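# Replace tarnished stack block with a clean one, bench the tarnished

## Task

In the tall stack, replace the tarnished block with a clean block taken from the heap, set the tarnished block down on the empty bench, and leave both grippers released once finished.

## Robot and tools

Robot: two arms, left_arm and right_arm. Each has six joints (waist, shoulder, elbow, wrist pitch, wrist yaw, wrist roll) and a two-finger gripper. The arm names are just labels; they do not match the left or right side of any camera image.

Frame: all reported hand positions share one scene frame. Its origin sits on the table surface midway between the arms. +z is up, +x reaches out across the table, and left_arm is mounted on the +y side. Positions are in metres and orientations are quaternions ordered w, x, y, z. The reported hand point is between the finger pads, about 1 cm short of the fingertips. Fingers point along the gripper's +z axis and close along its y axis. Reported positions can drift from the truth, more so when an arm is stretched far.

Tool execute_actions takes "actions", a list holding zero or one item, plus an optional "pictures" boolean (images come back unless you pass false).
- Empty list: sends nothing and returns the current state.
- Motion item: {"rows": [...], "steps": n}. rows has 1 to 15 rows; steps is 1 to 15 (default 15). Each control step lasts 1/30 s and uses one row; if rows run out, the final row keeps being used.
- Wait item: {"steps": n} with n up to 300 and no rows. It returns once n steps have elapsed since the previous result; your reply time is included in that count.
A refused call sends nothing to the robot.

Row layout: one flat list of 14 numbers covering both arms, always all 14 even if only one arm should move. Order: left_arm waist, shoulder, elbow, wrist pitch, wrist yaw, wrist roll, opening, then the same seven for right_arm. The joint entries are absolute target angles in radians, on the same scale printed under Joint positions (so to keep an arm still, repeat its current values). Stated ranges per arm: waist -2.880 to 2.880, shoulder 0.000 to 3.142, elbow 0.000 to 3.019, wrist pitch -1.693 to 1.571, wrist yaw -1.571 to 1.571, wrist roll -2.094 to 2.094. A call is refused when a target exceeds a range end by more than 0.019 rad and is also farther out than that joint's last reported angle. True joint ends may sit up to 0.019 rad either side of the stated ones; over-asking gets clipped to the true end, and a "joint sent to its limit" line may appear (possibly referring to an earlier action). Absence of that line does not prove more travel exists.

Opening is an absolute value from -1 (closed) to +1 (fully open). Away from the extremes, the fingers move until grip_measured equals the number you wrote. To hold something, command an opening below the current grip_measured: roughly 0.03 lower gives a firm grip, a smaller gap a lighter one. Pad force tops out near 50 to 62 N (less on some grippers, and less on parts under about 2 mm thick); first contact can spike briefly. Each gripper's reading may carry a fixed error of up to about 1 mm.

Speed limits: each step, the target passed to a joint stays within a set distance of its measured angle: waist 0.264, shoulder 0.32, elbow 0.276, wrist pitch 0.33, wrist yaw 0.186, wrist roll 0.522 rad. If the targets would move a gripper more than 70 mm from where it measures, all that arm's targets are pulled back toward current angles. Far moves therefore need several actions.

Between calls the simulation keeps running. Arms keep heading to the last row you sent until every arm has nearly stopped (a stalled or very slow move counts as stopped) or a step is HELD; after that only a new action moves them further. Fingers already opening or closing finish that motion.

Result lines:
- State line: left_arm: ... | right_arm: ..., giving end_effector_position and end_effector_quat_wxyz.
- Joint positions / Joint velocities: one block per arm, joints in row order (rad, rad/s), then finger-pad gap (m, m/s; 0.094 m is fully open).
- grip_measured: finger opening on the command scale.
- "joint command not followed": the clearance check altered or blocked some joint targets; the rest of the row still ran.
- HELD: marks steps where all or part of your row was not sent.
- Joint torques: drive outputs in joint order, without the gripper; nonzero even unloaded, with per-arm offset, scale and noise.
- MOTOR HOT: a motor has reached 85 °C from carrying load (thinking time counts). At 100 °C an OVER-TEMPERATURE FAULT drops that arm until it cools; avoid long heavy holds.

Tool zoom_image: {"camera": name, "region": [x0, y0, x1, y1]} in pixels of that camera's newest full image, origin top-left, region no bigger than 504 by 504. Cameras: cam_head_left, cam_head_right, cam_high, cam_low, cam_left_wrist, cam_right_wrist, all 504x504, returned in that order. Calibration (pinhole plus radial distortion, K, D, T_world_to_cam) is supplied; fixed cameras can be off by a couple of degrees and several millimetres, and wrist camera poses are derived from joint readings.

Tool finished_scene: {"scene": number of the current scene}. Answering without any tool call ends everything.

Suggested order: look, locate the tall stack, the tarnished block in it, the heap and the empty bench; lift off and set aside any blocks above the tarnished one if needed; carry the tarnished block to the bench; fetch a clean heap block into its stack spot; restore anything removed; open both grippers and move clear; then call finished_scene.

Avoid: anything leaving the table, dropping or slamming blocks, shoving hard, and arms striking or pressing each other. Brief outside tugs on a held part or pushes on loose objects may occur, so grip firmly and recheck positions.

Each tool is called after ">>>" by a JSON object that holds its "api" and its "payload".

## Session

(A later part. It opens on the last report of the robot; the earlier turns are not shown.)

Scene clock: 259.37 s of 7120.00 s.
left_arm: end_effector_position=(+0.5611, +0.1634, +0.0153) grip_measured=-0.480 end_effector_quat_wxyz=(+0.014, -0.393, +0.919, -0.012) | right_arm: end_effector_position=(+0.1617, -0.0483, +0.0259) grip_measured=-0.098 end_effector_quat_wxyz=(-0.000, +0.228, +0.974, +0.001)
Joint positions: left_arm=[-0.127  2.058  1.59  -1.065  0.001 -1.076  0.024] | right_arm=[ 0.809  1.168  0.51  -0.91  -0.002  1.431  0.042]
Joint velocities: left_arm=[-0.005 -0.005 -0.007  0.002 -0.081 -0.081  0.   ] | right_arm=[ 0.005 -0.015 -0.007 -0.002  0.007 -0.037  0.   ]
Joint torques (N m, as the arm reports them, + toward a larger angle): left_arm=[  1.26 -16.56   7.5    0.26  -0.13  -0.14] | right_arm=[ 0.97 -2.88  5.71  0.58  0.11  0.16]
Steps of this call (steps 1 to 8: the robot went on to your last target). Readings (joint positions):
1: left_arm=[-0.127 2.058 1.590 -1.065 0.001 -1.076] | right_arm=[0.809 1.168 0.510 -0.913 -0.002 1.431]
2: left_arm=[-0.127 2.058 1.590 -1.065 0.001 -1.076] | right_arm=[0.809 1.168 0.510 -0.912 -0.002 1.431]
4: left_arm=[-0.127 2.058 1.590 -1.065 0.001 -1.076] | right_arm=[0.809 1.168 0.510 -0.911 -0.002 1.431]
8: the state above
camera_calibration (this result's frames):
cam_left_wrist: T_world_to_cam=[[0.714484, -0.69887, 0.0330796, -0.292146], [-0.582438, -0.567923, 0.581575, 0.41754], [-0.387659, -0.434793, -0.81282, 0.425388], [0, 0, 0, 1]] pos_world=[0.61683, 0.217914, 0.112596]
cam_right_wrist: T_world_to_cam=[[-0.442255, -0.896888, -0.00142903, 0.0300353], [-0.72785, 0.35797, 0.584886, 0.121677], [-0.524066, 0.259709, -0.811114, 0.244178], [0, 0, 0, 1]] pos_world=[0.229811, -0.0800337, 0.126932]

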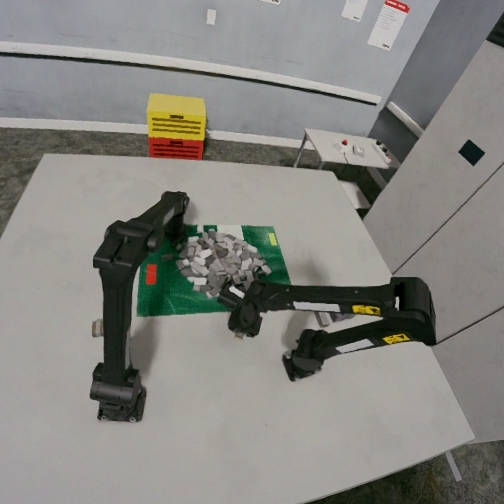

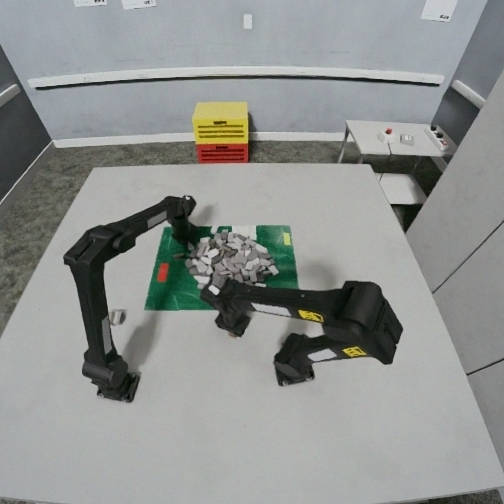

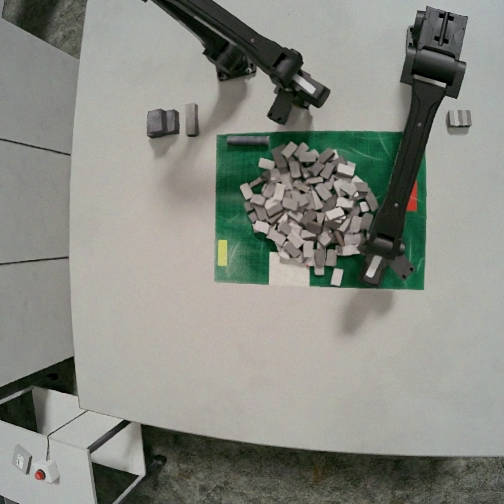

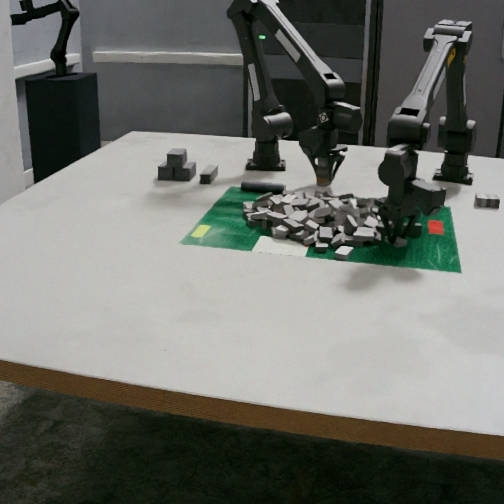

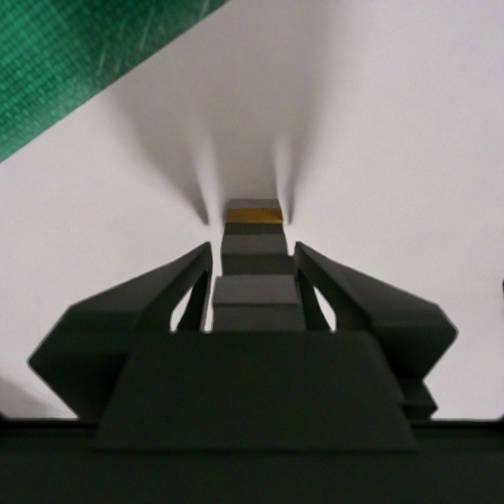

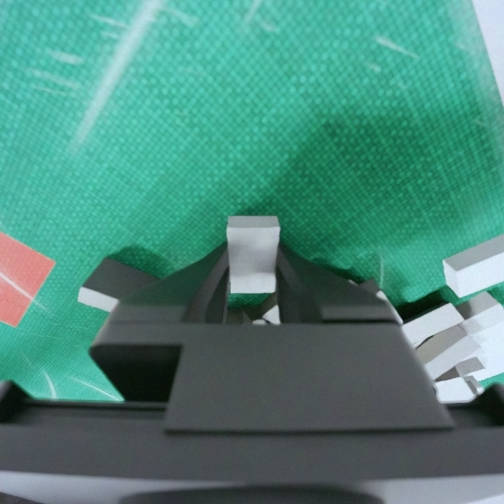

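>>> {"api": "execute_actions", "payload": {"actions": [{"rows": [[-0.113,2.06,1.595,-1.056,0,-1.088,-0.51,0.819,1.181,0.495,-0.901,0,1.439,-0.16],[-0.114,2.05,1.602,-1.06,0,-1.088,-0.51,0.819,1.181,0.495,-0.901,0,1.439,-0.21],[-0.115,2.04,1.61,-1.07,0,-1.088,-0.51,0.819,1.181,0.495,-0.901,0,1.439,-0.26],[-0.116,2.03,1.62,-1.084,0,-1.088,-0.51,0.819,1.181,0.495,-0.901,0,1.439,-0.3],[-0.117,2.02,1.63,-1.1,0,-1.088,-0.51,0.819,1.181,0.495,-0.901,0,1.439,-0.33],[-0.118,2.01,1.64,-1.118,0,-1.088,-0.51,0.819,1.181,0.495,-0.901,0,1.439,-0.35],[-0.119,2.0,1.65,-1.138,0,-1.088,-0.51,0.819,1.181,0.495,-0.901,0,1.439,-0.365],[-0.12,1.99,1.66,-1.16,0,-1.088,-0.51,0.819,1.181,0.495,-0.901,0,1.439,-0.38],[-0.121,1.98,1.67,-1.182,0,-1.088,-0.51,0.819,1.181,0.495,-0.901,0,1.439,-0.39],[-0.122,1.97,1.68,-1.204,0,-1.088,-0.51,0.819,1.181,0.495,-0.901,0,1.439,-0.4],[-0.123,1.96,1.688,-1.226,0,-1.088,-0.51,0.819,1.181,0.495,-0.901,0,1.439,-0.41],[-0.124,1.95,1.694,-1.248,0,-1.088,-0.51,0.819,1.181,0.495,-0.901,0,1.439,-0.42],[-0.125,1.94,1.698,-1.268,0,-1.088,-0.51,0.819,1.181,0.495,-0.901,0,1.439,-0.43],[-0.126,1.93,1.7,-1.285,0,-1.088,-0.51,0.819,1.181,0.495,-0.901,0,1.439,-0.44],[-0.127,1.92,1.7,-1.3,0,-1.088,-0.51,0.819,1.181,0.495,-0.901,0,1.439,-0.45]], "steps": 15}], "pictures": false}}

>>> {"api": "execute_actions", "payload": {"actions": [{"rows": [[-0.128,1.908,1.697,-1.305,0,-1.087,-0.51,0.819,1.181,0.495,-0.901,0,1.439,-0.46],[-0.13,1.896,1.69,-1.307,0,-1.082,-0.51,0.819,1.181,0.495,-0.901,0,1.439,-0.47],[-0.133,1.883,1.678,-1.306,0,-1.076,-0.51,0.819,1.181,0.495,-0.901,0,1.439,-0.48],[-0.138,1.868,1.662,-1.303,0,-1.067,-0.51,0.819,1.181,0.495,-0.901,0,1.439,-0.49],[-0.144,1.852,1.642,-1.3,0,-1.056,-0.51,0.819,1.181,0.495,-0.901,0,1.439,-0.5],[-0.15,1.834,1.619,-1.297,0,-1.042,-0.51,0.819,1.181,0.495,-0.901,0,1.439,-0.5],[-0.158,1.814,1.592,-1.293,0,-1.028,-0.51,0.819,1.181,0.495,-0.901,0,1.439,-0.5],[-0.166,1.792,1.563,-1.289,0,-1.011,-0.51,0.819,1.181,0.495,-0.901,0,1.439,-0.5],[-0.175,1.768,1.532,-1.285,0,-0.993,-0.51,0.819,1.181,0.495,-0.901,0,1.439,-0.5],[-0.185,1.742,1.498,-1.28,0,-0.974,-0.51,0.819,1.181,0.495,-0.901,0,1.439,-0.5],[-0.195,1.714,1.462,-1.275,0,-0.955,-0.51,0.819,1.181,0.495,-0.901,0,1.439,-0.5],[-0.205,1.685,1.425,-1.27,0,-0.934,-0.51,0.819,1.181,0.495,-0.901,0,1.439,-0.5],[-0.216,1.654,1.388,-1.265,0,-0.913,-0.51,0.819,1.181,0.495,-0.901,0,1.439,-0.5],[-0.227,1.623,1.349,-1.26,0,-0.891,-0.51,0.819,1.181,0.495,-0.901,0,1.439,-0.5],[-0.238,1.59,1.31,-1.255,0,-0.869,-0.51,0.819,1.181,0.495,-0.901,0,1.439,-0.5]], "steps": 15}], "pictures": false}}

>>> {"api": "execute_actions", "payload": {"actions": [{"rows": [[-0.25,1.557,1.271,-1.25,0,-0.847,-0.51,0.819,1.181,0.495,-0.901,0,1.439,-0.5],[-0.261,1.524,1.232,-1.244,0,-0.825,-0.51,0.819,1.181,0.495,-0.901,0,1.439,-0.5],[-0.272,1.492,1.195,-1.239,0,-0.804,-0.51,0.819,1.181,0.495,-0.901,0,1.439,-0.5],[-0.282,1.461,1.158,-1.234,0,-0.783,-0.51,0.819,1.181,0.495,-0.901,0,1.439,-0.5],[-0.292,1.431,1.122,-1.229,0,-0.764,-0.51,0.819,1.181,0.495,-0.901,0,1.439,-0.5],[-0.302,1.403,1.088,-1.224,0,-0.745,-0.51,0.819,1.181,0.495,-0.901,0,1.439,-0.5],[-0.311,1.376,1.057,-1.219,0,-0.727,-0.51,0.819,1.181,0.495,-0.901,0,1.439,-0.5],[-0.319,1.351,1.028,-1.215,0,-0.71,-0.51,0.819,1.181,0.495,-0.901,0,1.439,-0.5],[-0.327,1.329,1.001,-1.211,0,-0.696,-0.51,0.819,1.181,0.495,-0.901,0,1.439,-0.5],[-0.333,1.309,0.978,-1.208,0,-0.682,-0.51,0.819,1.181,0.495,-0.901,0,1.439,-0.5],[-0.339,1.292,0.958,-1.205,0,-0.671,-0.51,0.819,1.181,0.495,-0.901,0,1.439,-0.5],[-0.344,1.278,0.942,-1.203,0,-0.662,-0.51,0.819,1.181,0.495,-0.901,0,1.439,-0.5],[-0.347,1.268,0.93,-1.201,0,-0.656,-0.51,0.819,1.181,0.495,-0.901,0,1.439,-0.5],[-0.349,1.262,0.923,-1.2,0,-0.651,-0.51,0.819,1.181,0.495,-0.901,0,1.439,-0.5],[-0.35,1.26,0.92,-1.2,0,-0.65,-0.51,0.819,1.181,0.495,-0.901,0,1.439,-0.5]], "steps": 15}], "pictures": true}}

Scene clock: 280.27 s of 7120.00 s.
left_arm: end_effector_position=(+0.5333, +0.1711, +0.0461) grip_measured=-0.480 end_effector_quat_wxyz=(-0.030, -0.392, +0.919, +0.023) | right_arm: end_effector_position=(+0.1613, -0.0489, +0.0255) grip_measured=-0.443 end_effector_quat_wxyz=(-0.001, +0.229, +0.974, +0.000)
Joint positions: left_arm=[-0.127  2.021  1.615 -1.24   0.001 -1.076  0.024] | right_arm=[ 0.809  1.168  0.508 -0.91  -0.002  1.431  0.026]
Joint velocities: left_arm=[-0.015 -0.259  0.032 -0.466  0.007  0.037  0.001] | right_arm=[ 0.005 -0.015 -0.017  0.012 -0.051 -0.037 -0.009]
Joint torques (N m, as the arm reports them, + toward a larger angle): left_arm=[  0.49 -20.63  11.57  -0.58  -0.11  -0.1 ] | right_arm=[ 0.94 -2.41  5.66  0.69  0.11  0.12]
Steps of this call (steps 1 to 15: the robot went on to your last target; steps 16 to 90: nothing new was sent; then 17.40 s passed at rest; steps 91 to 105: all 15 steps of this action). Readings (joint positions):
91: left_arm=[-0.127 2.058 1.590 -1.065 0.001 -1.076] | right_arm=[0.809 1.168 0.510 -0.910 -0.002 1.431]
92: left_arm=[-0.127 2.058 1.590 -1.065 0.001 -1.076] | right_arm=[0.809 1.168 0.510 -0.910 -0.002 1.431]
94: left_arm=[-0.127 2.058 1.590 -1.067 0.001 -1.076] | right_arm=[0.809 1.168 0.510 -0.910 -0.002 1.431]
98: left_arm=[-0.127 2.055 1.592 -1.115 0.001 -1.076] | right_arm=[0.809 1.168 0.510 -0.910 -0.002 1.431]
105: the state above

Scene clock: 280.77 s of 7120.00 s.
left_arm: end_effector_position=(+0.4412, +0.1611, +0.1497) grip_measured=-0.480 end_effector_quat_wxyz=(+0.008, -0.305, +0.952, -0.006) | right_arm: end_effector_position=(+0.1612, -0.0490, +0.0255) grip_measured=-0.483 end_effector_quat_wxyz=(-0.001, +0.229, +0.974, +0.000)
Joint positions: left_arm=[-0.196  1.661  1.38  -1.27   0.001 -0.958  0.024] | right_arm=[ 0.809  1.168  0.508 -0.911 -0.002  1.431  0.024]
Joint velocities: left_arm=[-0.444 -0.991 -1.082  0.125 -0.051  0.462  0.   ] | right_arm=[ 0.015 -0.005  0.007 -0.002 -0.037 -0.007 -0.001]
Joint torques (N m, as the arm reports them, + toward a larger angle): left_arm=[ -1.31 -13.04   7.54  -0.14  -0.12   0.14] | right_arm=[ 0.99 -2.43  5.79  0.57  0.11  0.15]
Steps of this call (steps 1 to 15: all 15 steps of this action). Readings (joint positions):
1: left_arm=[-0.127 2.011 1.616 -1.254 0.001 -1.076] | right_arm=[0.809 1.168 0.508 -0.910 -0.002 1.431]
2: left_arm=[-0.127 2.000 1.616 -1.266 0.001 -1.076] | right_arm=[0.809 1.168 0.508 -0.911 -0.002 1.431]
4: left_arm=[-0.127 1.974 1.616 -1.282 0.001 -1.076] | right_arm=[0.809 1.168 0.508 -0.911 -0.002 1.431]
8: left_arm=[-0.131 1.896 1.598 -1.286 0.001 -1.058] | right_arm=[0.809 1.168 0.508 -0.911 -0.002 1.431]
15: the state above

Scene clock: 281.27 s of 7120.00 s.
left_arm: end_effector_position=(+0.2711, +0.1717, +0.1322) grip_measured=-0.480 end_effector_quat_wxyz=(-0.004, -0.112, +0.994, +0.002) | right_arm: end_effector_position=(+0.1612, -0.0490, +0.0255) grip_measured=-0.483 end_effector_quat_wxyz=(-0.001, +0.229, +0.974, +0.000)
Joint positions: left_arm=[-0.335  1.283  0.922 -1.218  0.001 -0.701  0.024] | right_arm=[ 0.809  1.168  0.508 -0.911 -0.002  1.431  0.024]
Joint velocities: left_arm=[-0.073 -0.278 -0.247  0.012  0.051  0.271 -0.001] | right_arm=[-0.024  0.005 -0.002  0.002 -0.037  0.051  0.   ]
Joint torques (N m, as the arm reports them, + toward a larger angle): left_arm=[-0.97 -7.26  8.66  0.23 -0.11  0.12] | right_arm=[ 0.94 -2.42  5.78  0.58  0.11  0.15]
Steps of this call (steps 1 to 15: all 15 steps of this action). Readings (joint positions):
1: left_arm=[-0.212 1.628 1.341 -1.266 0.001 -0.939] | right_arm=[0.809 1.168 0.508 -0.911 -0.002 1.431]
2: left_arm=[-0.227 1.596 1.301 -1.261 0.001 -0.920] | right_arm=[0.809 1.168 0.508 -0.911 -0.002 1.431]
4: left_arm=[-0.258 1.535 1.221 -1.252 0.001 -0.880] | right_arm=[0.809 1.168 0.508 -0.911 -0.002 1.431]
8: left_arm=[-0.302 1.421 1.074 -1.235 0.001 -0.801] | right_arm=[0.809 1.168 0.508 -0.911 -0.002 1.431]
15: the state above
camera_calibration (this result's frames):
cam_left_wrist: T_world_to_cam=[[0.211838, -0.977293, -0.00488787, 0.106091], [-0.780247, -0.172134, 0.601319, 0.168353], [-0.588506, -0.123568, -0.798994, 0.410722], [0, 0, 0, 1]] pos_world=[0.350595, 0.183413, 0.227449]
cam_right_wrist: T_world_to_cam=[[-0.442597, -0.89672, 0.000459579, 0.0292323], [-0.727082, 0.359168, 0.585106, 0.12178], [-0.524842, 0.258632, -0.810956, 0.243805], [0, 0, 0, 1]] pos_world=[0.229441, -0.0805822, 0.126447]

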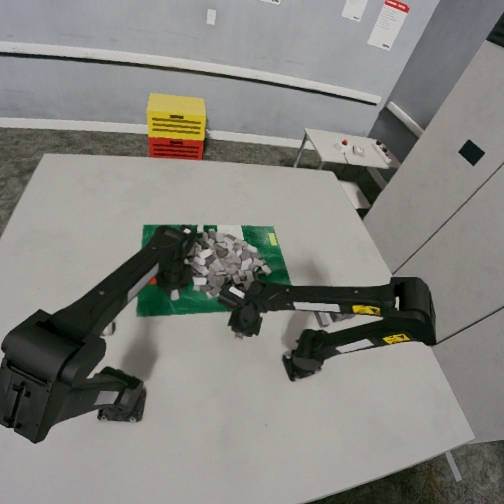

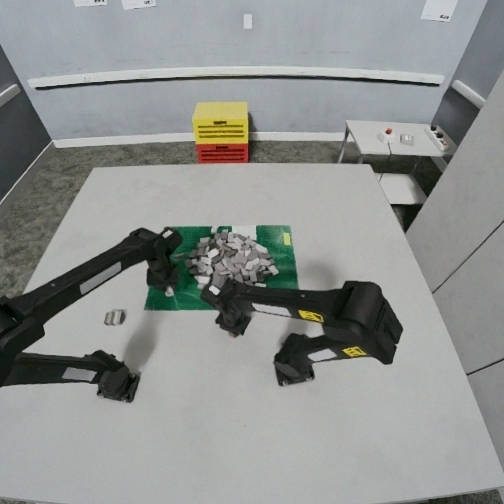

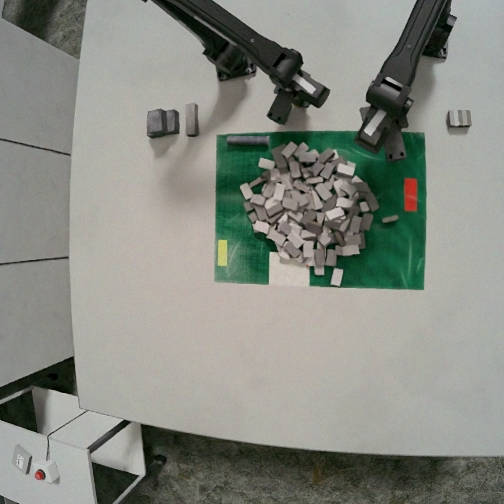

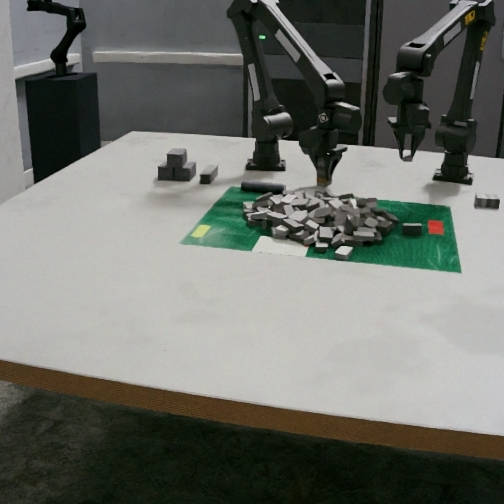

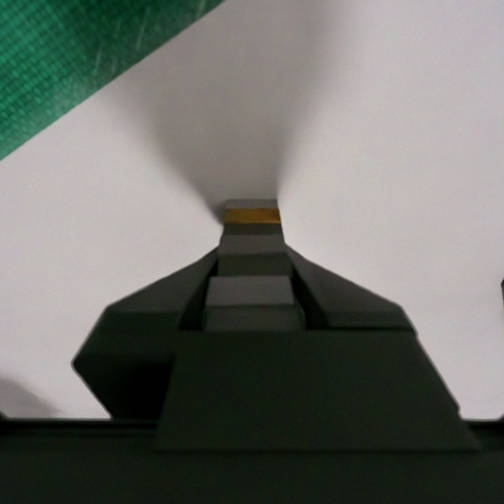

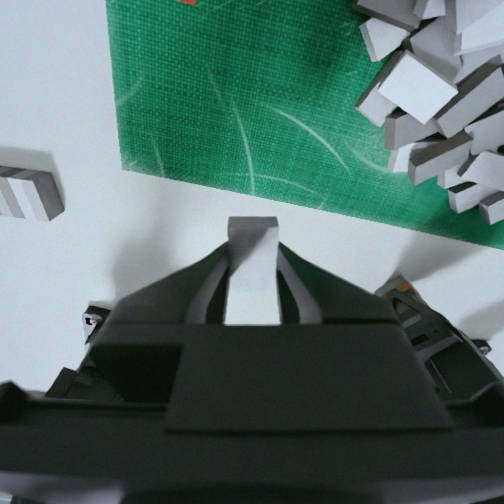

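>>> {"api": "execute_actions", "payload": {"actions": [{"rows": [[-0.35,1.26,0.92,-1.2,0,-0.65,-0.51,0.817,1.177,0.5,-0.903,0,1.437,-0.51],[-0.35,1.26,0.92,-1.2,0,-0.65,-0.51,0.815,1.173,0.505,-0.905,0,1.435,-0.515],[-0.35,1.26,0.92,-1.2,0,-0.65,-0.51,0.813,1.169,0.51,-0.907,0,1.433,-0.515],[-0.35,1.26,0.92,-1.2,0,-0.65,-0.51,0.811,1.165,0.515,-0.909,0,1.431,-0.515],[-0.35,1.26,0.92,-1.2,0,-0.65,-0.51,0.81,1.161,0.52,-0.911,0,1.431,-0.515],[-0.35,1.26,0.92,-1.2,0,-0.65,-0.51,0.81,1.157,0.525,-0.913,0,1.431,-0.515],[-0.35,1.26,0.92,-1.2,0,-0.65,-0.51,0.81,1.153,0.53,-0.915,0,1.431,-0.515],[-0.35,1.26,0.92,-1.2,0,-0.65,-0.51,0.81,1.149,0.535,-0.917,0,1.431,-0.515],[-0.35,1.26,0.92,-1.2,0,-0.65,-0.51,0.81,1.145,0.539,-0.919,0,1.431,-0.515],[-0.35,1.26,0.92,-1.2,0,-0.65,-0.51,0.81,1.141,0.543,-0.922,0,1.431,-0.515],[-0.35,1.26,0.92,-1.2,0,-0.65,-0.51,0.81,1.137,0.547,-0.926,0,1.431,-0.515],[-0.35,1.26,0.92,-1.2,0,-0.65,-0.51,0.81,1.133,0.551,-0.931,0,1.431,-0.515],[-0.35,1.26,0.92,-1.2,0,-0.65,-0.51,0.81,1.129,0.555,-0.937,0,1.431,-0.515],[-0.35,1.26,0.92,-1.2,0,-0.65,-0.51,0.81,1.125,0.558,-0.944,0,1.431,-0.515],[-0.35,1.26,0.92,-1.2,0,-0.65,-0.51,0.81,1.121,0.561,-0.952,0,1.431,-0.515]], "steps": 15}], "pictures": false}}

>>> {"api": "execute_actions", "payload": {"actions": [{"rows": [[-0.35,1.26,0.92,-1.2,0,-0.65,-0.51,0.81,1.117,0.564,-0.96,0,1.431,-0.515],[-0.35,1.26,0.92,-1.2,0,-0.65,-0.51,0.81,1.113,0.567,-0.968,0,1.431,-0.515],[-0.35,1.26,0.92,-1.2,0,-0.65,-0.51,0.81,1.11,0.57,-0.976,0,1.431,-0.515],[-0.35,1.26,0.92,-1.2,0,-0.65,-0.51,0.81,1.107,0.572,-0.984,0,1.431,-0.515],[-0.35,1.26,0.92,-1.2,0,-0.65,-0.51,0.81,1.104,0.574,-0.991,0,1.431,-0.515],[-0.35,1.26,0.92,-1.2,0,-0.65,-0.51,0.81,1.102,0.576,-0.997,0,1.431,-0.515],[-0.35,1.26,0.92,-1.2,0,-0.65,-0.51,0.81,1.1,0.577,-1.002,0,1.431,-0.515],[-0.35,1.26,0.92,-1.2,0,-0.65,-0.51,0.81,1.099,0.578,-1.006,0,1.431,-0.515],[-0.35,1.26,0.92,-1.2,0,-0.65,-0.51,0.81,1.098,0.578,-1.008,0,1.431,-0.515]], "steps": 15}], "pictures": true}}

Scene clock: 293.80 s of 7120.00 s.
left_arm: end_effector_position=(+0.2696, +0.1713, +0.1324) grip_measured=-0.480 end_effector_quat_wxyz=(+0.001, -0.091, +0.996, -0.001) | right_arm: end_effector_position=(+0.1591, -0.0520, +0.0275) grip_measured=-0.484 end_effector_quat_wxyz=(-0.003, +0.229, +0.973, -0.004)
Joint positions: left_arm=[-0.339  1.272  0.913 -1.21   0.001 -0.662  0.024] | right_arm=[ 0.809  1.159  0.508 -0.93  -0.002  1.431  0.024]
Joint velocities: left_arm=[ 0.005 -0.015  0.012  0.012  0.022 -0.051  0.   ] | right_arm=[ 0.015 -0.112 -0.012 -0.203 -0.022  0.007 -0.   ]
Joint torques (N m, as the arm reports them, + toward a larger angle): left_arm=[-0.78 -7.55  8.15  0.23 -0.12  0.14] | right_arm=[ 0.17 -5.52 10.29  0.03  0.11  0.06]
Steps of this call (steps 1 to 30: the robot went on to your last target; steps 31 to 90: nothing new was sent; then 9.03 s passed at rest; steps 91 to 105: all 15 steps of this action). Readings (joint positions):
91: left_arm=[-0.339 1.272 0.913 -1.210 0.001 -0.662] | right_arm=[0.809 1.168 0.508 -0.911 -0.002 1.431]
92: left_arm=[-0.339 1.272 0.913 -1.210 0.001 -0.662] | right_arm=[0.809 1.168 0.508 -0.911 -0.002 1.431]
94: left_arm=[-0.339 1.272 0.913 -1.210 0.001 -0.662] | right_arm=[0.809 1.168 0.508 -0.911 -0.002 1.431]
98: left_arm=[-0.339 1.272 0.913 -1.210 0.001 -0.662] | right_arm=[0.809 1.168 0.508 -0.911 -0.002 1.431]
105: the state above

Scene clock: 294.30 s of 7120.00 s.
left_arm: end_effector_position=(+0.2696, +0.1713, +0.1324) grip_measured=-0.480 end_effector_quat_wxyz=(+0.001, -0.091, +0.996, -0.001) | right_arm: end_effector_position=(+0.1517, -0.0629, +0.0356) grip_measured=-0.484 end_effector_quat_wxyz=(-0.008, +0.229, +0.973, -0.019)
Joint positions: left_arm=[-0.339  1.272  0.913 -1.21   0.001 -0.662  0.024] | right_arm=[ 0.809  1.122  0.508 -0.998 -0.002  1.431  0.024]
Joint velocities: left_arm=[-0.005 -0.024  0.002 -0.002 -0.037 -0.022  0.   ] | right_arm=[ 0.005 -0.005  0.007  0.002  0.007 -0.022  0.   ]
Joint torques (N m, as the arm reports them, + toward a larger angle): left_arm=[-0.75 -7.65  8.2   0.08 -0.09  0.15] | right_arm=[ 0.18 -4.76 11.49 -0.08  0.11  0.06]
Steps of this call (steps 1 to 15: all 15 steps of this action). Readings (joint positions):
1: left_arm=[-0.339 1.272 0.913 -1.210 0.001 -0.662] | right_arm=[0.809 1.155 0.508 -0.936 -0.002 1.431]
2: left_arm=[-0.339 1.272 0.913 -1.210 0.001 -0.662] | right_arm=[0.809 1.150 0.508 -0.944 -0.002 1.431]
4: left_arm=[-0.339 1.272 0.913 -1.210 0.001 -0.662] | right_arm=[0.809 1.141 0.508 -0.959 -0.002 1.431]
8: left_arm=[-0.339 1.272 0.913 -1.210 0.001 -0.662] | right_arm=[0.809 1.126 0.508 -0.987 -0.002 1.431]
15: the state above
camera_calibration (this result's frames):
cam_left_wrist: T_world_to_cam=[[0.170667, -0.985327, 0.00187212, 0.117563], [-0.792366, -0.136115, 0.594667, 0.165034], [-0.585686, -0.102974, -0.80397, 0.406385], [0, 0, 0, 1]] pos_world=[0.348717, 0.180149, 0.228361]
cam_right_wrist: T_world_to_cam=[[-0.442112, -0.896012, 0.0412303, 0.011007], [-0.713403, 0.379127, 0.589338, 0.112952], [-0.543685, 0.231139, -0.806834, 0.251578], [0, 0, 0, 1]] pos_world=[0.222226, -0.0911102, 0.135961]

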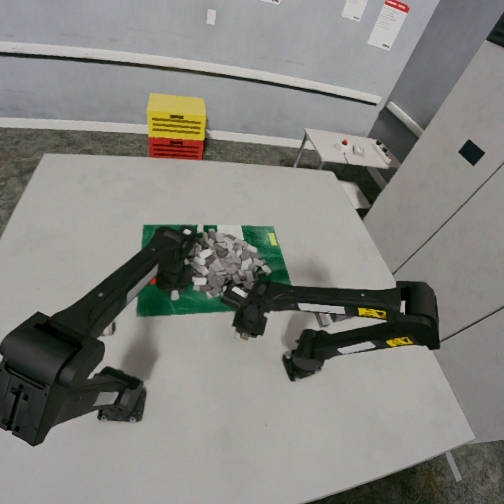

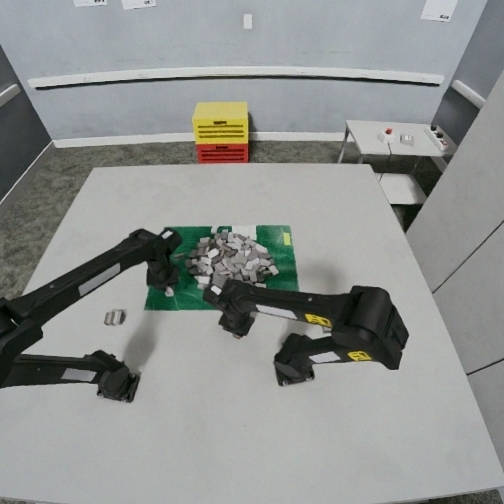

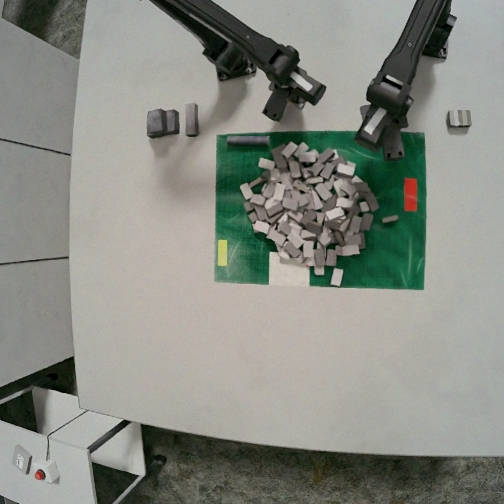

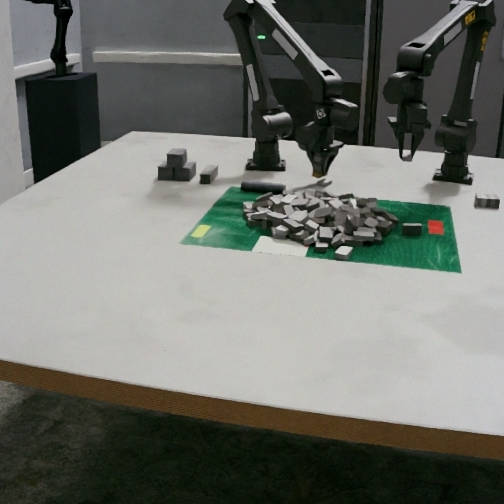

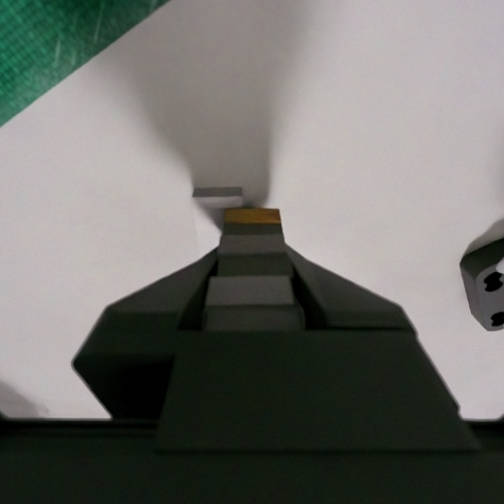

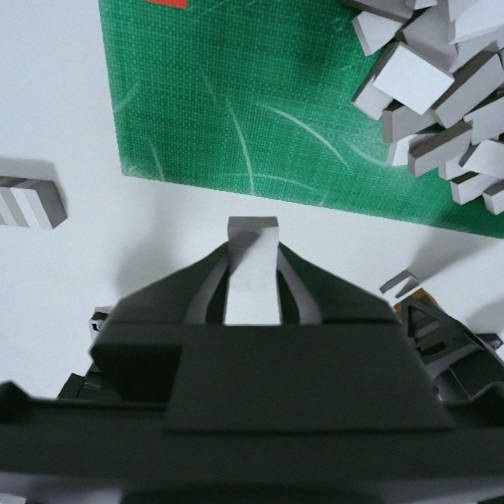

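>>> {"api": "zoom_image", "payload": {"camera": "cam_low", "region": [290, 125, 360, 195]}}

Region (290, 125, 360, 195) of cam_low's 504x504 image, scaled by 7.200, with more detail than that image has.

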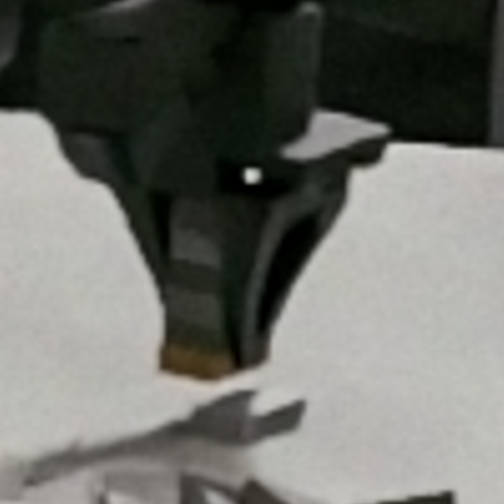

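>>> {"api": "execute_actions", "payload": {"actions": [{"rows": [[-0.35,1.262,0.923,-1.2,0,-0.65,-0.51,0.798,1.097,0.575,-1.008,0,1.431,-0.515],[-0.35,1.264,0.927,-1.2,0,-0.649,-0.51,0.793,1.095,0.572,-1.008,0,1.431,-0.515],[-0.35,1.266,0.93,-1.2,0,-0.648,-0.51,0.784,1.091,0.569,-1.008,0,1.431,-0.515],[-0.35,1.268,0.933,-1.2,0,-0.647,-0.51,0.772,1.086,0.566,-1.008,0,1.431,-0.515],[-0.35,1.27,0.937,-1.2,0,-0.646,-0.51,0.757,1.08,0.563,-1.008,0,1.431,-0.515],[-0.35,1.272,0.94,-1.2,0,-0.645,-0.51,0.739,1.074,0.56,-1.008,0,1.431,-0.515],[-0.35,1.274,0.943,-1.2,0,-0.644,-0.51,0.719,1.067,0.557,-1.009,0,1.431,-0.515],[-0.35,1.276,0.947,-1.2,0,-0.643,-0.51,0.696,1.061,0.555,-1.011,0,1.431,-0.515],[-0.35,1.278,0.95,-1.2,0,-0.642,-0.51,0.671,1.054,0.553,-1.014,0,1.431,-0.515],[-0.35,1.28,0.953,-1.2,0,-0.641,-0.51,0.644,1.048,0.551,-1.017,0,1.431,-0.515],[-0.35,1.282,0.957,-1.2,0,-0.64,-0.51,0.615,1.042,0.55,-1.02,0,1.431,-0.515],[-0.35,1.285,0.96,-1.2,0,-0.639,-0.51,0.584,1.037,0.55,-1.023,0,1.431,-0.515],[-0.352,1.286,0.96,-1.2,0,-0.638,-0.51,0.552,1.033,0.55,-1.026,0,1.431,-0.515],[-0.357,1.288,0.961,-1.198,0,-0.637,-0.51,0.518,1.031,0.55,-1.029,0,1.431,-0.515],[-0.365,1.292,0.963,-1.197,0,-0.637,-0.51,0.484,1.03,0.55,-1.032,0,1.431,-0.515]], "steps": 15}], "pictures": false}}

>>> {"api": "execute_actions", "payload": {"actions": [{"rows": [[-0.375,1.297,0.966,-1.194,0,-0.637,-0.51,0.448,1.03,0.55,-1.034,0,1.431,-0.515],[-0.389,1.303,0.969,-1.191,0,-0.637,-0.51,0.412,1.03,0.55,-1.035,0,1.431,-0.515],[-0.405,1.31,0.972,-1.188,0,-0.637,-0.51,0.375,1.03,0.55,-1.035,0,1.431,-0.515],[-0.423,1.319,0.976,-1.184,0,-0.637,-0.51,0.337,1.03,0.55,-1.035,0,1.431,-0.515],[-0.443,1.328,0.981,-1.179,0,-0.637,-0.51,0.3,1.03,0.55,-1.035,0,1.431,-0.515],[-0.465,1.338,0.986,-1.174,0,-0.637,-0.51,0.263,1.03,0.55,-1.035,0,1.431,-0.515],[-0.488,1.349,0.991,-1.169,0,-0.637,-0.51,0.225,1.03,0.55,-1.035,0,1.431,-0.515],[-0.513,1.36,0.996,-1.163,0,-0.637,-0.51,0.188,1.03,0.55,-1.035,0,1.431,-0.515],[-0.539,1.372,1.002,-1.157,0,-0.637,-0.51,0.152,1.03,0.55,-1.035,0,1.431,-0.515],[-0.566,1.385,1.008,-1.151,0,-0.637,-0.51,0.116,1.03,0.545,-1.032,0,1.431,-0.515],[-0.593,1.397,1.014,-1.145,0,-0.637,-0.51,0.082,1.03,0.54,-1.029,0,1.431,-0.515],[-0.621,1.41,1.02,-1.139,0,-0.637,-0.51,0.048,1.03,0.535,-1.026,0,1.431,-0.515],[-0.65,1.423,1.027,-1.132,0,-0.637,-0.51,0.016,1.03,0.53,-1.023,0,1.431,-0.515],[-0.678,1.437,1.033,-1.126,0,-0.637,-0.51,-0.015,1.03,0.525,-1.02,0,1.431,-0.515],[-0.707,1.45,1.04,-1.119,0,-0.637,-0.51,-0.044,1.03,0.52,-1.017,0,1.431,-0.515]], "steps": 15}], "pictures": false}}

>>> {"api": "execute_actions", "payload": {"actions": [{"rows": [[-0.735,1.463,1.046,-1.113,0,-0.637,-0.51,-0.071,1.03,0.515,-1.014,0,1.431,-0.515],[-0.762,1.475,1.052,-1.107,0,-0.637,-0.51,-0.096,1.03,0.51,-1.01,0,1.431,-0.515],[-0.789,1.488,1.058,-1.101,0,-0.637,-0.51,-0.119,1.03,0.505,-1.005,0,1.431,-0.515],[-0.815,1.5,1.064,-1.095,0,-0.637,-0.51,-0.139,1.03,0.5,-1.0,0,1.431,-0.515],[-0.84,1.511,1.069,-1.089,0,-0.637,-0.51,-0.157,1.03,0.494,-0.995,0,1.431,-0.515],[-0.863,1.522,1.074,-1.084,0,-0.637,-0.51,-0.172,1.03,0.488,-0.99,0,1.431,-0.515],[-0.885,1.532,1.079,-1.079,0,-0.637,-0.51,-0.184,1.03,0.482,-0.985,0,1.431,-0.515],[-0.905,1.541,1.084,-1.074,0,-0.637,-0.51,-0.193,1.03,0.476,-0.98,0,1.431,-0.515],[-0.923,1.55,1.088,-1.07,0,-0.637,-0.51,-0.198,1.03,0.47,-0.975,0,1.431,-0.515],[-0.939,1.557,1.091,-1.067,0,-0.637,-0.51,-0.2,1.03,0.465,-0.97,0,1.431,-0.515],[-0.953,1.563,1.094,-1.064,0,-0.637,-0.51,-0.2,1.03,0.46,-0.965,0,1.431,-0.515],[-0.963,1.568,1.097,-1.061,0,-0.637,-0.51,-0.2,1.03,0.456,-0.961,0,1.431,-0.515],[-0.971,1.572,1.099,-1.06,0,-0.637,-0.51,-0.2,1.03,0.453,-0.957,0,1.431,-0.515],[-0.976,1.574,1.1,-1.058,0,-0.637,-0.51,-0.2,1.03,0.451,-0.954,0,1.431,-0.515],[-0.978,1.575,1.1,-1.058,0,-0.637,-0.51,-0.2,1.03,0.45,-0.953,0,1.431,-0.515]], "steps": 15}], "pictures": false}}

>>> {"api": "execute_actions", "payload": {"actions": [{"steps": 10}], "pictures": true}}

Scene clock: 327.73 s of 7120.00 s.
left_arm: end_effector_position=(+0.2696, +0.1708, +0.1323) grip_measured=-0.480 end_effector_quat_wxyz=(+0.001, -0.086, +0.996, -0.001) | right_arm: end_effector_position=(+0.1951, -0.0998, +0.0490) grip_measured=-0.484 end_effector_quat_wxyz=(+0.001, +0.352, +0.936, +0.004)
Joint positions: left_arm=[-0.34   1.273  0.913 -1.209  0.001 -0.653  0.024] | right_arm=[ 0.552  1.055  0.508 -1.016 -0.001  1.431  0.024]
Joint velocities: left_arm=[-0.063  0.005 -0.032  0.017  0.022  0.081 -0.   ] | right_arm=[-1.011 -0.112  0.007 -0.09  -0.051 -0.037 -0.   ]
Joint torques (N m, as the arm reports them, + toward a larger angle): left_arm=[-1.55 -5.63 11.19  0.13 -0.11  0.13] | right_arm=[-0.01 -4.54 10.01  0.01  0.06  0.05]
Steps of this call (steps 1 to 15: the robot went on to your last target; steps 16 to 90: nothing new was sent; then 29.93 s passed at rest; steps 91 to 105: all 15 steps of this action). Readings (joint positions):
91: left_arm=[-0.339 1.272 0.913 -1.210 0.001 -0.662] | right_arm=[0.809 1.122 0.508 -0.998 -0.002 1.431]
92: left_arm=[-0.339 1.272 0.913 -1.210 0.001 -0.662] | right_arm=[0.809 1.122 0.508 -0.998 -0.002 1.431]
94: left_arm=[-0.339 1.272 0.913 -1.210 0.001 -0.661] | right_arm=[0.803 1.121 0.508 -0.998 -0.002 1.431]
98: left_arm=[-0.339 1.272 0.913 -1.210 0.001 -0.659] | right_arm=[0.750 1.104 0.508 -0.999 -0.002 1.431]
105: the state above

Scene clock: 328.23 s of 7120.00 s.
left_arm: end_effector_position=(+0.2383, +0.0612, +0.1076) grip_measured=-0.480 end_effector_quat_wxyz=(-0.002, +0.068, +0.998, +0.002) | right_arm: end_effector_position=(+0.2441, -0.2077, +0.0500) grip_measured=-0.484 end_effector_quat_wxyz=(+0.002, +0.589, +0.808, +0.001)
Joint positions: left_arm=[-0.643  1.413  0.976 -1.14   0.    -0.65   0.024] | right_arm=[ 0.011  1.05   0.508 -1.025  0.     1.431  0.024]
Joint velocities: left_arm=[-0.874  0.405  0.198  0.178 -0.037 -0.007  0.   ] | right_arm=[-0.923 -0.015  0.002 -0.046 -0.007 -0.007  0.002]
Joint torques (N m, as the arm reports them, + toward a larger angle): left_arm=[-1.01 -7.76 11.15  0.15 -0.1   0.14] | right_arm=[ 0.71 -3.72  8.14  0.52  0.    0.05]
Steps of this call (steps 1 to 15: all 15 steps of this action). Readings (joint positions):
1: left_arm=[-0.343 1.274 0.913 -1.208 0.001 -0.652] | right_arm=[0.517 1.052 0.508 -1.019 -0.001 1.431]
2: left_arm=[-0.348 1.275 0.913 -1.206 0.000 -0.652] | right_arm=[0.482 1.051 0.508 -1.021 -0.001 1.431]
4: left_arm=[-0.370 1.283 0.915 -1.201 0.000 -0.651] | right_arm=[0.408 1.050 0.508 -1.024 -0.001 1.431]
8: left_arm=[-0.449 1.321 0.930 -1.184 0.000 -0.651] | right_arm=[0.258 1.050 0.508 -1.025 -0.000 1.431]
15: the state above

Scene clock: 328.73 s of 7120.00 s.
left_arm: end_effector_position=(+0.1571, -0.0462, +0.0752) grip_measured=-0.480 end_effector_quat_wxyz=(-0.005, +0.230, +0.973, +0.006) | right_arm: end_effector_position=(+0.2329, -0.2528, +0.0303) grip_measured=-0.484 end_effector_quat_wxyz=(-0.001, +0.669, +0.743, -0.001)
Joint positions: left_arm=[-0.971  1.562  1.045 -1.068  0.    -0.649  0.024] | right_arm=[-0.196  1.05   0.447 -0.969  0.001  1.431  0.024]
Joint velocities: left_arm=[-0.21   0.083  0.007  0.042  0.022  0.037  0.   ] | right_arm=[ 0.005 -0.005 -0.085  0.056 -0.007 -0.022 -0.   ]
Joint torques (N m, as the arm reports them, + toward a larger angle): left_arm=[ 0.79 -9.96 10.95  0.02 -0.08  0.13] | right_arm=[-0.15 -3.4   7.75  0.53  0.03  0.05]
Steps of this call (steps 1 to 15: all 15 steps of this action). Readings (joint positions):
1: left_arm=[-0.672 1.427 0.983 -1.133 0.000 -0.650] | right_arm=[-0.019 1.050 0.508 -1.024 0.000 1.431]
2: left_arm=[-0.701 1.440 0.989 -1.127 0.000 -0.650] | right_arm=[-0.048 1.050 0.508 -1.023 0.001 1.431]
4: left_arm=[-0.758 1.465 1.002 -1.115 0.000 -0.650] | right_arm=[-0.099 1.050 0.507 -1.016 0.001 1.431]
8: left_arm=[-0.861 1.512 1.024 -1.092 0.000 -0.649] | right_arm=[-0.171 1.050 0.491 -0.995 0.001 1.431]
15: the state above

Scene clock: 329.07 s of 7120.00 s.
left_arm: end_effector_position=(+0.1548, -0.0483, +0.0745) grip_measured=-0.480 end_effector_quat_wxyz=(-0.005, +0.234, +0.972, +0.006) | right_arm: end_effector_position=(+0.2332, -0.2528, +0.0292) grip_measured=-0.484 end_effector_quat_wxyz=(+0.001, +0.669, +0.743, +0.000)
Joint positions: left_arm=[-0.978  1.565  1.046 -1.067  0.    -0.649  0.024] | right_arm=[-0.196  1.05   0.443 -0.962  0.001  1.431  0.024]
Joint velocities: left_arm=[ 0.005 -0.015 -0.012 -0.017  0.081 -0.037  0.001] | right_arm=[-0.015 -0.005  0.007  0.002 -0.022 -0.051 -0.001]
Joint torques (N m, as the arm reports them, + toward a larger angle): left_arm=[ 0.23 -9.77 11.03  0.11 -0.07  0.13] | right_arm=[-0.26 -3.34  7.4   0.55  0.02  0.06]
Steps of this call (steps 1 to 10: the robot went on to your last target). Readings (joint positions):
1: left_arm=[-0.976 1.563 1.045 -1.067 0.000 -0.649] | right_arm=[-0.196 1.050 0.445 -0.968 0.001 1.431]
2: left_arm=[-0.978 1.564 1.045 -1.067 0.000 -0.649] | right_arm=[-0.196 1.050 0.443 -0.967 0.001 1.431]
4: left_arm=[-0.978 1.565 1.045 -1.067 0.000 -0.649] | right_arm=[-0.196 1.050 0.443 -0.964 0.001 1.431]
8: left_arm=[-0.978 1.565 1.046 -1.067 0.000 -0.649] | right_arm=[-0.196 1.050 0.443 -0.962 0.001 1.431]
10: the state above
camera_calibration (this result's frames):
cam_left_wrist: T_world_to_cam=[[-0.463543, -0.886031, -0.00875446, 0.0246352], [-0.707915, 0.364381, 0.605048, 0.0888874], [-0.532901, 0.286663, -0.796141, 0.280016], [0, 0, 0, 1]] pos_world=[0.223565, -0.0908316, 0.169367]
cam_right_wrist: T_world_to_cam=[[-0.994268, -0.106909, -0.0014814, 0.20671], [-0.0877192, 0.807721, 0.583003, 0.209494], [-0.0611318, 0.579791, -0.812469, 0.31039], [0, 0, 0, 1]] pos_world=[0.242876, -0.327075, 0.130353]

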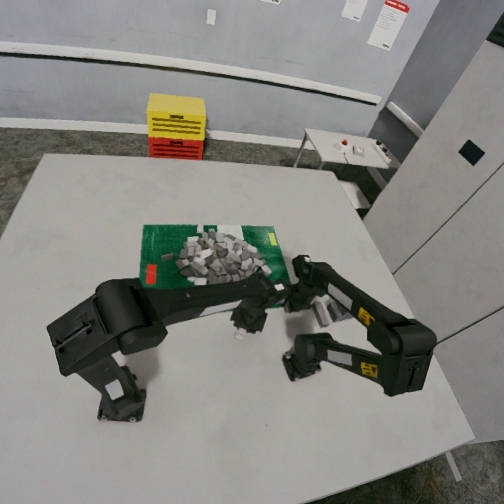

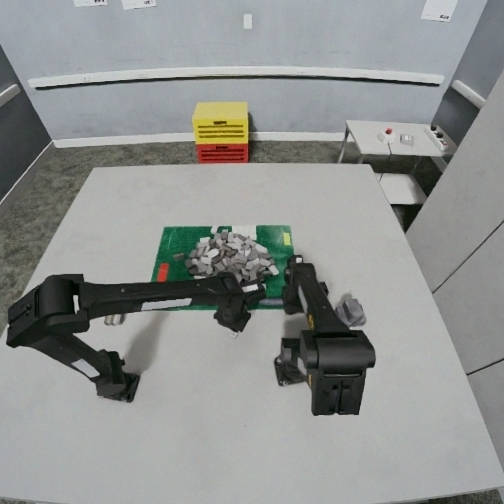

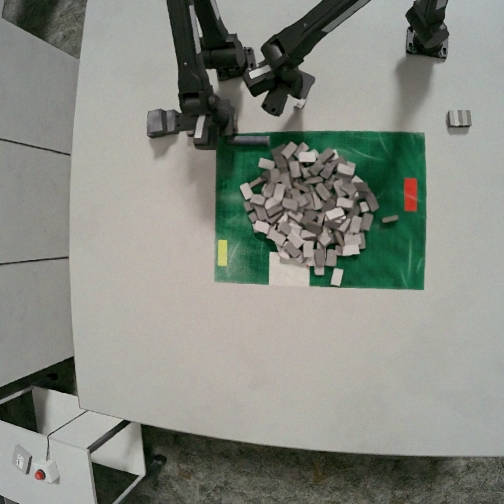

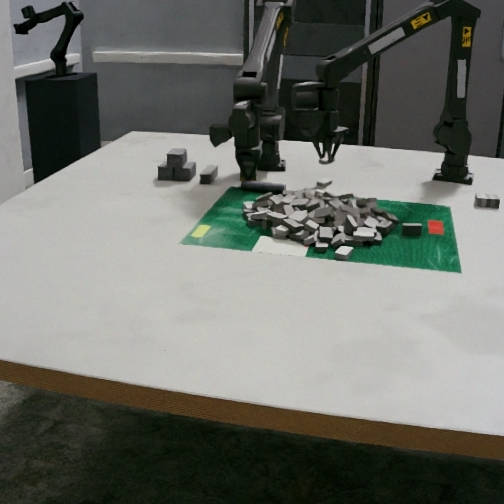

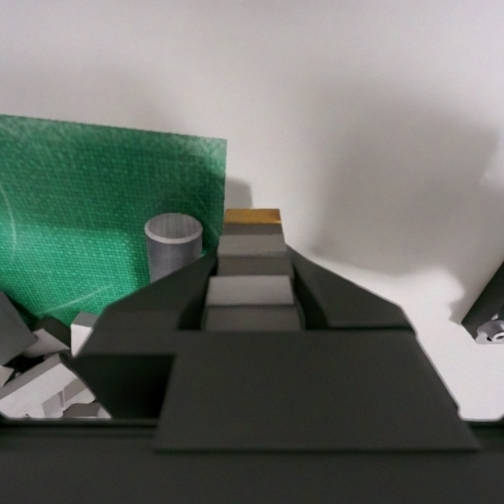

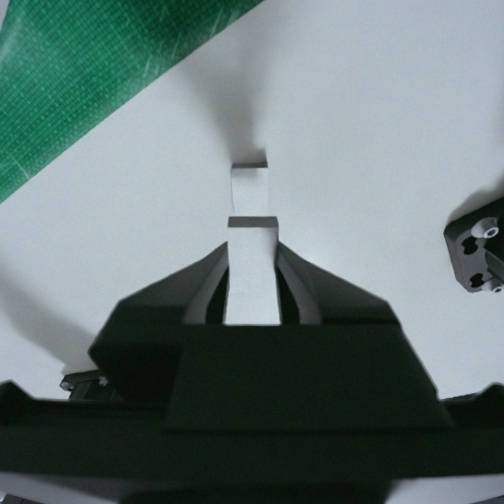

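>>> {"api": "zoom_image", "payload": {"camera": "cam_right_wrist", "region": [200, 150, 305, 255]}}

Region (200, 150, 305, 255) of cam_right_wrist's 504x504 image, scaled by 4.800, with more detail than that image has.

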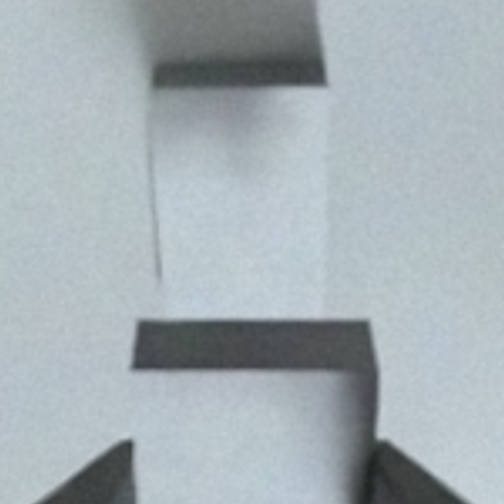

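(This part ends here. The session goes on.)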